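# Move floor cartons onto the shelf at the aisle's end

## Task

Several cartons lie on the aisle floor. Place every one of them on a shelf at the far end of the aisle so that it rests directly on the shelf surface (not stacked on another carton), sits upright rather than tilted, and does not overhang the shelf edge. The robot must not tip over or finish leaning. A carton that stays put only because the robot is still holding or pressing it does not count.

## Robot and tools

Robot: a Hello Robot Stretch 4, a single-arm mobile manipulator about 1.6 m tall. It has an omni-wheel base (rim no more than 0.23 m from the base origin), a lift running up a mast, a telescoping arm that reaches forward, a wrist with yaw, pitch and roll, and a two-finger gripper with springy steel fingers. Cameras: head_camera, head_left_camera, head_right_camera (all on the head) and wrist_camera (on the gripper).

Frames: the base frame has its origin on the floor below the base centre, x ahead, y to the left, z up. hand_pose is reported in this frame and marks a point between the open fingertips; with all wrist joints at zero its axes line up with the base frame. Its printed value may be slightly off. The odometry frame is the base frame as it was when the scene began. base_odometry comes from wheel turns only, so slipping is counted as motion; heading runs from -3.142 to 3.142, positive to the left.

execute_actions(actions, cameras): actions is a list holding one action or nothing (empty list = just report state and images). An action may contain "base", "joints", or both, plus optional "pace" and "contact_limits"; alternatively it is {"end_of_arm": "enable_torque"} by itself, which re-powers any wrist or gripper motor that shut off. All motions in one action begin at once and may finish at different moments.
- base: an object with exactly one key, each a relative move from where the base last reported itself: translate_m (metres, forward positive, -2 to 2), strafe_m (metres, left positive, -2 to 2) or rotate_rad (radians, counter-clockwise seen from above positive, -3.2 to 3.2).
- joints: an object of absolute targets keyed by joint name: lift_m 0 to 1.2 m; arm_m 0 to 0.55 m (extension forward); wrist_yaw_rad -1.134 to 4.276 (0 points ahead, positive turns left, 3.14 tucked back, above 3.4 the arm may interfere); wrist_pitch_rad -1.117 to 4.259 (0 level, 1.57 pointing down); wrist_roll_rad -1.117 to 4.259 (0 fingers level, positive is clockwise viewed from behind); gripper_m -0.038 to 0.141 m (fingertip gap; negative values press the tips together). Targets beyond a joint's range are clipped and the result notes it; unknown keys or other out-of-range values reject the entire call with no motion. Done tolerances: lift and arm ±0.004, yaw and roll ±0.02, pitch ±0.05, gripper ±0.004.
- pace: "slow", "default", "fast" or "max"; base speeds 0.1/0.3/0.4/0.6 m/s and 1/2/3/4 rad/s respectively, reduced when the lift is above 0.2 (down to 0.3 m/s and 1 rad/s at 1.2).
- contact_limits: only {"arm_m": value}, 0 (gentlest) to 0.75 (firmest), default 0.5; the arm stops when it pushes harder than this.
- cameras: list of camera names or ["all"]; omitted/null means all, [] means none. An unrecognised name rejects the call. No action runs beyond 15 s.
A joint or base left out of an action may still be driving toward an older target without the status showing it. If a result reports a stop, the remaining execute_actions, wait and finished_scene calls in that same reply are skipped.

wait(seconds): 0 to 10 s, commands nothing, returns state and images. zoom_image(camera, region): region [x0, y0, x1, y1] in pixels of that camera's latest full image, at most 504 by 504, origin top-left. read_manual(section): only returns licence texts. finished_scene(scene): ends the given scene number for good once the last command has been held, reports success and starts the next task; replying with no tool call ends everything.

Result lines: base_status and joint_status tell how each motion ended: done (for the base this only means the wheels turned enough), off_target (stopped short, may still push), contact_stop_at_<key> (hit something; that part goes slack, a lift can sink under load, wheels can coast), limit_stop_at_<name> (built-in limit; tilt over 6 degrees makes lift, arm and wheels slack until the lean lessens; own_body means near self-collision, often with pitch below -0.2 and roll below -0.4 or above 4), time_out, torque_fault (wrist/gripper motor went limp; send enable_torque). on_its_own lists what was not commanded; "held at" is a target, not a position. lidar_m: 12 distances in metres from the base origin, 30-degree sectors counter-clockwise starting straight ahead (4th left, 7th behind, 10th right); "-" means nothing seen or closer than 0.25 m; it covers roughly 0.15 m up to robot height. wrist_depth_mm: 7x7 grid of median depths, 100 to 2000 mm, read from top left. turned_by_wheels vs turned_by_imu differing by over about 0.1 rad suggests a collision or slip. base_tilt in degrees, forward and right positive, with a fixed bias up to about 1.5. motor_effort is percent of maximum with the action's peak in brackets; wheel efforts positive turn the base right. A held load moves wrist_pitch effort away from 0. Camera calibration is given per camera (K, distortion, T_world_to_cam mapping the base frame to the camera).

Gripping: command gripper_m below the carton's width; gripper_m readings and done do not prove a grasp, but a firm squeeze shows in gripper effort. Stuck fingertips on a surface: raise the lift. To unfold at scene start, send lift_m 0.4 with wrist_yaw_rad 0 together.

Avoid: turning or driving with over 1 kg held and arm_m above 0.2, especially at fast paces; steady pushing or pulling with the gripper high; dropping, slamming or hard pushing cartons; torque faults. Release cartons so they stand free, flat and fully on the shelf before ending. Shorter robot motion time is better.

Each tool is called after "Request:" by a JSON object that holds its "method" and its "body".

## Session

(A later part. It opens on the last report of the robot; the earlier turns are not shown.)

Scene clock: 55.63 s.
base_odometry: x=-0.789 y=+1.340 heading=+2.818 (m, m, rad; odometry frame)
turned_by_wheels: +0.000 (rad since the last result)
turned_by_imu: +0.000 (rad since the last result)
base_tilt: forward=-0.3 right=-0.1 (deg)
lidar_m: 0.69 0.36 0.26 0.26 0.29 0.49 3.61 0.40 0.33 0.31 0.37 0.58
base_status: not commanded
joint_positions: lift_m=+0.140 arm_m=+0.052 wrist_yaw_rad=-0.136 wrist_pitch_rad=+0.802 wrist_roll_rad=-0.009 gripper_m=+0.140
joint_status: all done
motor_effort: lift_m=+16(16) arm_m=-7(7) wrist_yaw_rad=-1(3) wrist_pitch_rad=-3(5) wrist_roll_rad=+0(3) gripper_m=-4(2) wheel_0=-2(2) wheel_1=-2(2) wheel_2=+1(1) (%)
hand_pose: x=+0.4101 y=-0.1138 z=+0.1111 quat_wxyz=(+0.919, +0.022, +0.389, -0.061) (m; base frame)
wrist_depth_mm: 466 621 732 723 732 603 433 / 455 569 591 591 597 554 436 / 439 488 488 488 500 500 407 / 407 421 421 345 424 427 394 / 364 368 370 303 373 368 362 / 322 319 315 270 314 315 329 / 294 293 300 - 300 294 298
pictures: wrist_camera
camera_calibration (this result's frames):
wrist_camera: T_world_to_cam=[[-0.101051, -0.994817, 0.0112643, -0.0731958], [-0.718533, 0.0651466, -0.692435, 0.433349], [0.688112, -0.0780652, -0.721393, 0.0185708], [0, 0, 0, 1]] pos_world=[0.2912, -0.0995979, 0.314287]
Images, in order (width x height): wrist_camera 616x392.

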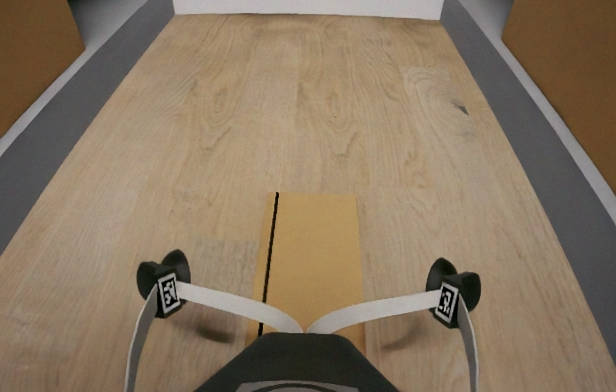

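Request:
{"method": "execute_actions", "body": {"actions": [{"joints":{"lift_m":0.064,"arm_m":0.045}}], "cameras": []}}

Request:
{"method": "execute_actions", "body": {"actions": [{"joints":{"gripper_m":0.03}}], "cameras": []}}

Request:
{"method": "execute_actions", "body": {"actions": [{"joints":{"lift_m":0.2},"base":{"rotate_rad":-0.136}}], "cameras": []}}

Request:
{"method": "execute_actions", "body": {"actions": [{"joints":{"lift_m":0.625,"arm_m":0.02},"base":{"translate_m":0.5}}], "cameras": []}}

Request:
{"method": "execute_actions", "body": {"actions": [{"joints":{"wrist_yaw_rad":-0.732,"arm_m":0.333},"base":{"rotate_rad":-0.5},"contact_limits":{"arm_m":0.2}}], "cameras": ["head_camera","wrist_camera"]}}

Scene clock: 57.80 s.
base_odometry: x=-0.789 y=+1.340 heading=+2.818 (m, m, rad; odometry frame)
turned_by_wheels: +0.000 (rad since the last result)
turned_by_imu: +0.000 (rad since the last result)
base_tilt: forward=-0.3 right=-0.1 (deg)
lidar_m: 0.70 0.35 0.28 0.26 0.30 0.50 3.64 0.42 0.32 0.31 0.33 0.56
base_status: not commanded
joint_positions: lift_m=+0.064 arm_m=+0.046 wrist_yaw_rad=-0.136 wrist_pitch_rad=+0.802 wrist_roll_rad=-0.009 gripper_m=+0.140
joint_status: all done
motor_effort: lift_m=+16(15) arm_m=-7(7) wrist_yaw_rad=-2(1) wrist_pitch_rad=-2(3) wrist_roll_rad=-1(1) gripper_m=-1(0) wheel_0=-2(2) wheel_1=-2(2) wheel_2=+1(1) (%)
hand_pose: x=+0.4042 y=-0.1138 z=+0.0352 quat_wxyz=(+0.919, +0.022, +0.390, -0.061) (m; base frame)
wrist_depth_mm: 442 539 549 554 559 525 404 / 418 452 445 442 449 462 407 / 373 370 377 285 375 377 368 / 317 317 320 243 310 322 324 / 278 278 266 213 274 282 282 / 245 239 193 189 199 239 247 / 223 221 218 - 221 223 -
pictures: none
No camera images: the call's "cameras" was empty. Leave "cameras" out to get every camera's image.

Scene clock: 59.90 s.
base_odometry: x=-0.789 y=+1.340 heading=+2.818 (m, m, rad; odometry frame)
turned_by_wheels: +0.000 (rad since the last result)
turned_by_imu: +0.000 (rad since the last result)
base_tilt: forward=-0.2 right=-0.1 (deg)
lidar_m: 0.70 0.35 0.25 0.26 0.29 0.47 3.60 0.39 0.30 0.32 0.35 0.56
base_status: not commanded
joint_positions: lift_m=+0.064 arm_m=+0.046 wrist_yaw_rad=-0.136 wrist_pitch_rad=+0.802 wrist_roll_rad=-0.009 gripper_m=+0.031
joint_status: all done
motor_effort: lift_m=+16(16) arm_m=-8(7) wrist_yaw_rad=-2(1) wrist_pitch_rad=-4(4) wrist_roll_rad=-1(4) gripper_m=-33(34) wheel_0=-2(2) wheel_1=-2(2) wheel_2=+1(1) (%)
hand_pose: x=+0.4041 y=-0.1138 z=+0.0351 quat_wxyz=(+0.919, +0.022, +0.390, -0.061) (m; base frame)
wrist_depth_mm: 442 544 549 554 559 530 404 / 415 455 449 452 452 459 402 / 375 373 373 264 375 377 370 / 319 317 310 229 312 324 324 / 276 278 272 200 267 281 281 / 245 239 181 178 182 249 248 / 224 221 217 - 193 222 -
pictures: none
No camera images: the call's "cameras" was empty. Leave "cameras" out to get every camera's image.

Scene clock: 61.53 s.
base_odometry: x=-0.789 y=+1.340 heading=+2.682 (m, m, rad; odometry frame)
turned_by_wheels: -0.135 (rad since the last result)
turned_by_imu: -0.136 (rad since the last result)
base_tilt: forward=-0.3 right=-0.1 (deg)
lidar_m: 0.51 0.40 0.29 0.26 0.28 0.41 3.70 0.46 0.33 0.31 0.34 0.46
base_status: done
joint_positions: lift_m=+0.200 arm_m=+0.046 wrist_yaw_rad=-0.136 wrist_pitch_rad=+0.802 wrist_roll_rad=-0.009 gripper_m=+0.031
joint_status: all done
motor_effort: lift_m=+22(23) arm_m=-7(7) wrist_yaw_rad=-2(2) wrist_pitch_rad=-5(4) wrist_roll_rad=-3(2) gripper_m=-34(31) wheel_0=+3(6) wheel_1=+4(6) wheel_2=-1(7) (%)
hand_pose: x=+0.4041 y=-0.1138 z=+0.1706 quat_wxyz=(+0.919, +0.022, +0.390, -0.061) (m; base frame)
wrist_depth_mm: 691 798 820 842 741 413 310 / 621 699 699 699 654 424 320 / 549 585 580 266 574 436 327 / 500 500 484 228 496 415 332 / 433 439 430 200 421 418 332 / 382 377 181 178 182 370 319 / 351 345 340 - 255 347 310
pictures: none
No camera images: the call's "cameras" was empty. Leave "cameras" out to get every camera's image.

Scene clock: 64.67 s.
base_odometry: x=-1.237 y=+1.562 heading=+2.683 (m, m, rad; odometry frame)
turned_by_wheels: +0.000 (rad since the last result)
turned_by_imu: -0.002 (rad since the last result)
base_tilt: forward=-0.3 right=-0.1 (deg)
lidar_m: 0.45 0.37 0.28 0.25 0.28 0.40 1.15 0.47 0.34 0.31 0.33 0.45
base_status: done
joint_positions: lift_m=+0.625 arm_m=+0.021 wrist_yaw_rad=-0.136 wrist_pitch_rad=+0.802 wrist_roll_rad=-0.009 gripper_m=+0.031
joint_status: all done
motor_effort: lift_m=+22(24) arm_m=-7(9) wrist_yaw_rad=-1(0) wrist_pitch_rad=-5(5) wrist_roll_rad=-5(2) gripper_m=-31(32) wheel_0=+1(8) wheel_1=+1(10) wheel_2=+1(10) (%)
hand_pose: x=+0.3790 y=-0.1138 z=+0.5956 quat_wxyz=(+0.919, +0.022, +0.390, -0.061) (m; base frame)
wrist_depth_mm: 370 379 392 407 413 389 375 / 407 424 439 449 459 433 424 / 466 484 492 266 517 442 427 / 525 554 559 228 585 535 362 / 597 661 634 200 634 699 322 / 691 707 181 178 182 759 732 / 668 723 732 - 418 661 427
pictures: none
No camera images: the call's "cameras" was empty. Leave "cameras" out to get every camera's image.

Scene clock: 66.73 s.
base_odometry: x=-1.237 y=+1.562 heading=+2.183 (m, m, rad; odometry frame)
turned_by_wheels: -0.500 (rad since the last result)
turned_by_imu: -0.502 (rad since the last result)
base_tilt: forward=-0.2 right=-0.1 (deg)
lidar_m: 0.49 0.65 0.39 0.25 0.25 0.27 0.40 1.14 0.45 0.33 0.30 0.35
base_status: done
joint_positions: lift_m=+0.625 arm_m=+0.332 wrist_yaw_rad=-0.732 wrist_pitch_rad=+0.802 wrist_roll_rad=-0.009 gripper_m=+0.031
joint_status: all done
motor_effort: lift_m=+21(22) arm_m=+7(8) wrist_yaw_rad=-1(9) wrist_pitch_rad=-4(5) wrist_roll_rad=-3(2) gripper_m=-35(31) wheel_0=+3(8) wheel_1=+3(9) wheel_2=+1(9) (%)
contact_limits: arm_m 0.2
hand_pose: x=+0.5934 y=-0.1990 z=+0.5956 quat_wxyz=(+0.860, +0.136, +0.366, -0.328) (m; base frame)
wrist_depth_mm: 220 272 384 473 433 392 370 / 225 289 415 496 469 433 402 / 237 307 399 265 413 421 424 / 250 327 345 229 347 357 359 / 262 307 301 200 297 312 310 / 262 265 181 177 182 277 276 / 247 245 241 - 204 249 -
pictures: head_camera, wrist_camera
camera_calibration (this result's frames):
wrist_camera: T_world_to_cam=[[-0.641856, -0.766743, 0.011251, 0.221396], [-0.558532, 0.457405, -0.69197, 0.888884], [0.525417, -0.450429, -0.721838, 0.258], [0, 0, 0, 1]] pos_world=[0.503017, -0.120615, 0.798825]
Images, in order (width x height): head_camera 420x560, wrist_camera 616x392.

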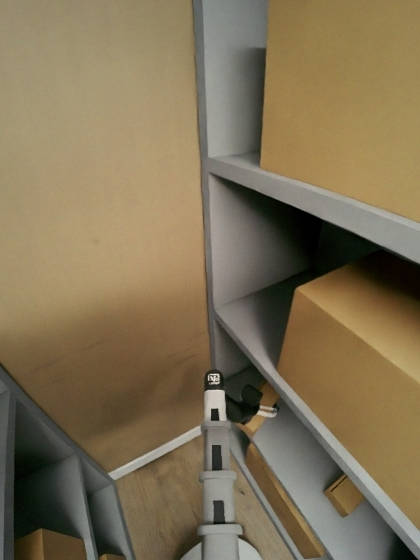

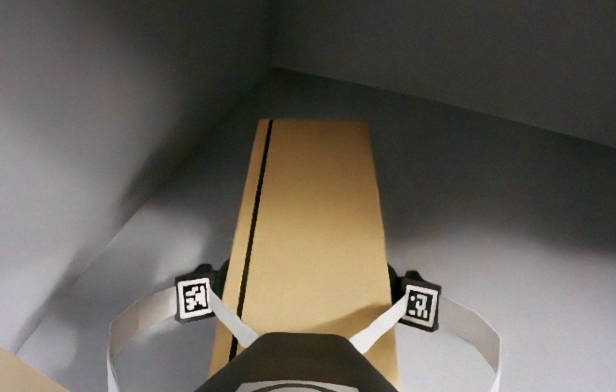

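Request:
{"method": "execute_actions", "body": {"actions": [{"joints":{"lift_m":0.618,"arm_m":0.35},"base":{"rotate_rad":-0.339},"pace":"slow"}], "cameras": ["wrist_camera"]}}

Scene clock: 68.30 s.
base_odometry: x=-1.237 y=+1.562 heading=+1.845 (m, m, rad; odometry frame)
turned_by_wheels: -0.339 (rad since the last result)
turned_by_imu: -0.340 (rad since the last result)
base_tilt: forward=-0.2 right=-0.1 (deg)
lidar_m: 0.39 0.64 0.58 0.31 0.26 0.26 0.31 0.53 0.76 0.40 0.32 0.32
base_status: done
joint_positions: lift_m=+0.618 arm_m=+0.349 wrist_yaw_rad=-0.732 wrist_pitch_rad=+0.802 wrist_roll_rad=-0.009 gripper_m=+0.031
joint_status: all done
motor_effort: lift_m=+16(21) arm_m=+8(8) wrist_yaw_rad=-2(3) wrist_pitch_rad=-5(5) wrist_roll_rad=-2(4) gripper_m=-32(31) wheel_0=+3(7) wheel_1=+3(4) wheel_2=+1(5) (%)
hand_pose: x=+0.6103 y=-0.1990 z=+0.5891 quat_wxyz=(+0.860, +0.136, +0.366, -0.328) (m; base frame)
wrist_depth_mm: 327 324 325 322 320 314 314 / 366 364 364 362 357 351 345 / 397 394 392 265 389 389 384 / 343 343 336 228 338 338 282 / 298 301 296 200 291 306 273 / 263 260 181 178 182 271 263 / 241 240 236 - 202 241 -
pictures: wrist_camera
camera_calibration (this result's frames):
wrist_camera: T_world_to_cam=[[-0.641856, -0.766743, 0.0112515, 0.232372], [-0.558532, 0.457404, -0.69197, 0.893845], [0.525417, -0.450429, -0.721838, 0.244354], [0, 0, 0, 1]] pos_world=[0.520003, -0.120615, 0.792284]
Images, in order (width x height): wrist_camera 616x392.

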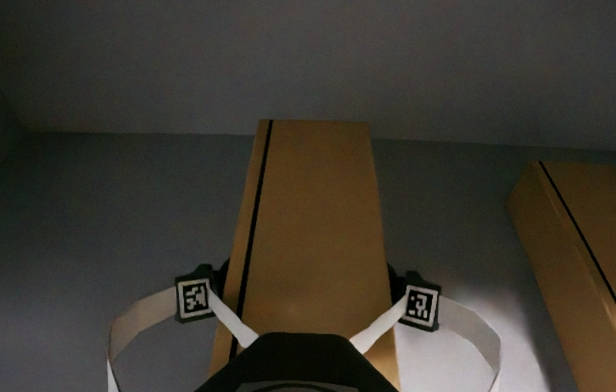

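Request:
{"method": "execute_actions", "body": {"actions": [{"joints":{"lift_m":0.598}}], "cameras": []}}

Request:
{"method": "execute_actions", "body": {"actions": [{"joints":{"gripper_m":0.14}}], "cameras": []}}

Request:
{"method": "execute_actions", "body": {"actions": [{"joints":{"lift_m":0.62,"wrist_pitch_rad":0.45}}], "cameras": ["wrist_camera","head_camera"]}}

Scene clock: 69.37 s.
base_odometry: x=-1.237 y=+1.562 heading=+1.845 (m, m, rad; odometry frame)
turned_by_wheels: +0.000 (rad since the last result)
turned_by_imu: +0.000 (rad since the last result)
base_tilt: forward=-0.3 right=-0.1 (deg)
lidar_m: 0.38 0.62 0.61 0.30 0.25 0.25 0.31 0.53 0.75 0.38 0.32 0.31
base_status: not commanded
joint_positions: lift_m=+0.598 arm_m=+0.349 wrist_yaw_rad=-0.732 wrist_pitch_rad=+0.802 wrist_roll_rad=-0.009 gripper_m=+0.031
joint_status: all done
motor_effort: lift_m=+16(15) arm_m=+7(8) wrist_yaw_rad=-2(1) wrist_pitch_rad=-5(6) wrist_roll_rad=-2(3) gripper_m=-33(32) wheel_0=+3(3) wheel_1=+3(2) wheel_2=+1(1) (%)
hand_pose: x=+0.6104 y=-0.1990 z=+0.5690 quat_wxyz=(+0.860, +0.136, +0.366, -0.328) (m; base frame)
wrist_depth_mm: 327 325 325 324 320 314 315 / 366 364 362 357 355 353 345 / 370 370 370 266 373 377 373 / 319 315 310 229 314 322 274 / 273 277 271 200 267 283 272 / 243 239 181 178 181 248 248 / 222 220 216 - 193 220 -
pictures: none
No camera images: the call's "cameras" was empty. Leave "cameras" out to get every camera's image.

Scene clock: 71.47 s.
base_odometry: x=-1.237 y=+1.562 heading=+1.845 (m, m, rad; odometry frame)
turned_by_wheels: +0.000 (rad since the last result)
turned_by_imu: +0.000 (rad since the last result)
base_tilt: forward=-0.2 right=-0.1 (deg)
lidar_m: 0.37 0.62 0.60 0.31 0.26 0.25 0.30 0.52 0.73 0.36 0.32 0.31
base_status: not commanded
joint_positions: lift_m=+0.598 arm_m=+0.349 wrist_yaw_rad=-0.732 wrist_pitch_rad=+0.801 wrist_roll_rad=-0.009 gripper_m=+0.140
joint_status: all done
motor_effort: lift_m=+16(16) arm_m=+8(7) wrist_yaw_rad=-2(2) wrist_pitch_rad=-3(5) wrist_roll_rad=-3(2) gripper_m=-1(32) wheel_0=+3(2) wheel_1=+3(3) wheel_2=+1(0) (%)
hand_pose: x=+0.6105 y=-0.1992 z=+0.5692 quat_wxyz=(+0.860, +0.136, +0.366, -0.328) (m; base frame)
wrist_depth_mm: 325 325 324 322 319 314 314 / 366 364 364 359 355 351 343 / 373 370 370 283 375 377 375 / 317 319 319 243 314 322 274 / 276 279 273 213 274 282 272 / 244 239 198 189 196 239 248 / 222 220 218 - 221 223 -
pictures: none
No camera images: the call's "cameras" was empty. Leave "cameras" out to get every camera's image.

Scene clock: 72.30 s.
base_odometry: x=-1.237 y=+1.562 heading=+1.845 (m, m, rad; odometry frame)
turned_by_wheels: +0.000 (rad since the last result)
turned_by_imu: +0.000 (rad since the last result)
base_tilt: forward=-0.2 right=-0.1 (deg)
lidar_m: 0.36 0.62 0.60 0.30 0.26 0.25 0.29 0.51 0.74 0.40 0.32 0.31
base_status: not commanded
joint_positions: lift_m=+0.620 arm_m=+0.349 wrist_yaw_rad=-0.732 wrist_pitch_rad=+0.453 wrist_roll_rad=-0.009 gripper_m=+0.140
joint_status: all done
motor_effort: lift_m=+22(23) arm_m=+7(7) wrist_yaw_rad=-3(3) wrist_pitch_rad=-6(11) wrist_roll_rad=-2(3) gripper_m=-1(3) wheel_0=+3(3) wheel_1=+3(3) wheel_2=+1(0) (%)
hand_pose: x=+0.6542 y=-0.2384 z=+0.6718 quat_wxyz=(+0.910, +0.076, +0.211, -0.348) (m; base frame)
wrist_depth_mm: 304 303 303 301 298 294 294 / 324 322 324 320 317 314 310 / 349 347 345 345 340 338 332 / 375 375 370 370 366 366 359 / 413 402 402 399 394 389 392 / 370 362 357 310 359 362 389 / 322 315 332 - 332 315 278
pictures: head_camera, wrist_camera
camera_calibration (this result's frames):
wrist_camera: T_world_to_cam=[[-0.646291, -0.762759, 0.0225178, 0.225682], [-0.349804, 0.269907, -0.897099, 0.950136], [0.678193, -0.587664, -0.441254, -0.0578438], [0, 0, 0, 1]] pos_world=[0.517447, -0.1183, 0.821761]
Images, in order (width x height): head_camera 420x560, wrist_camera 616x392.

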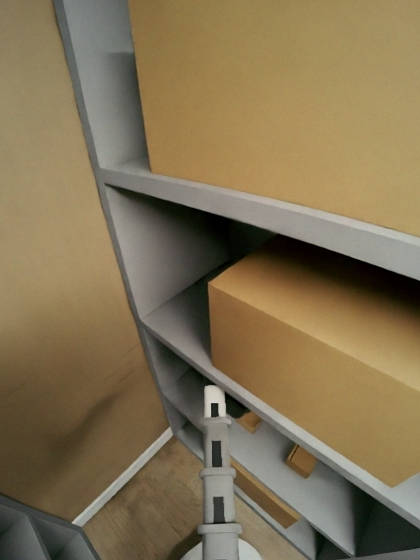

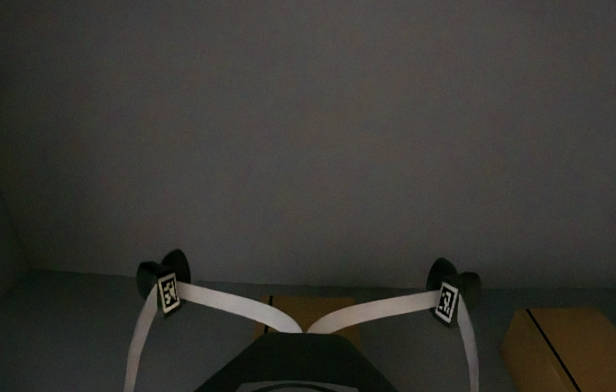

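Request:
{"method": "finished_scene", "body": {"scene": 2}}

The scene is finished: the task was done.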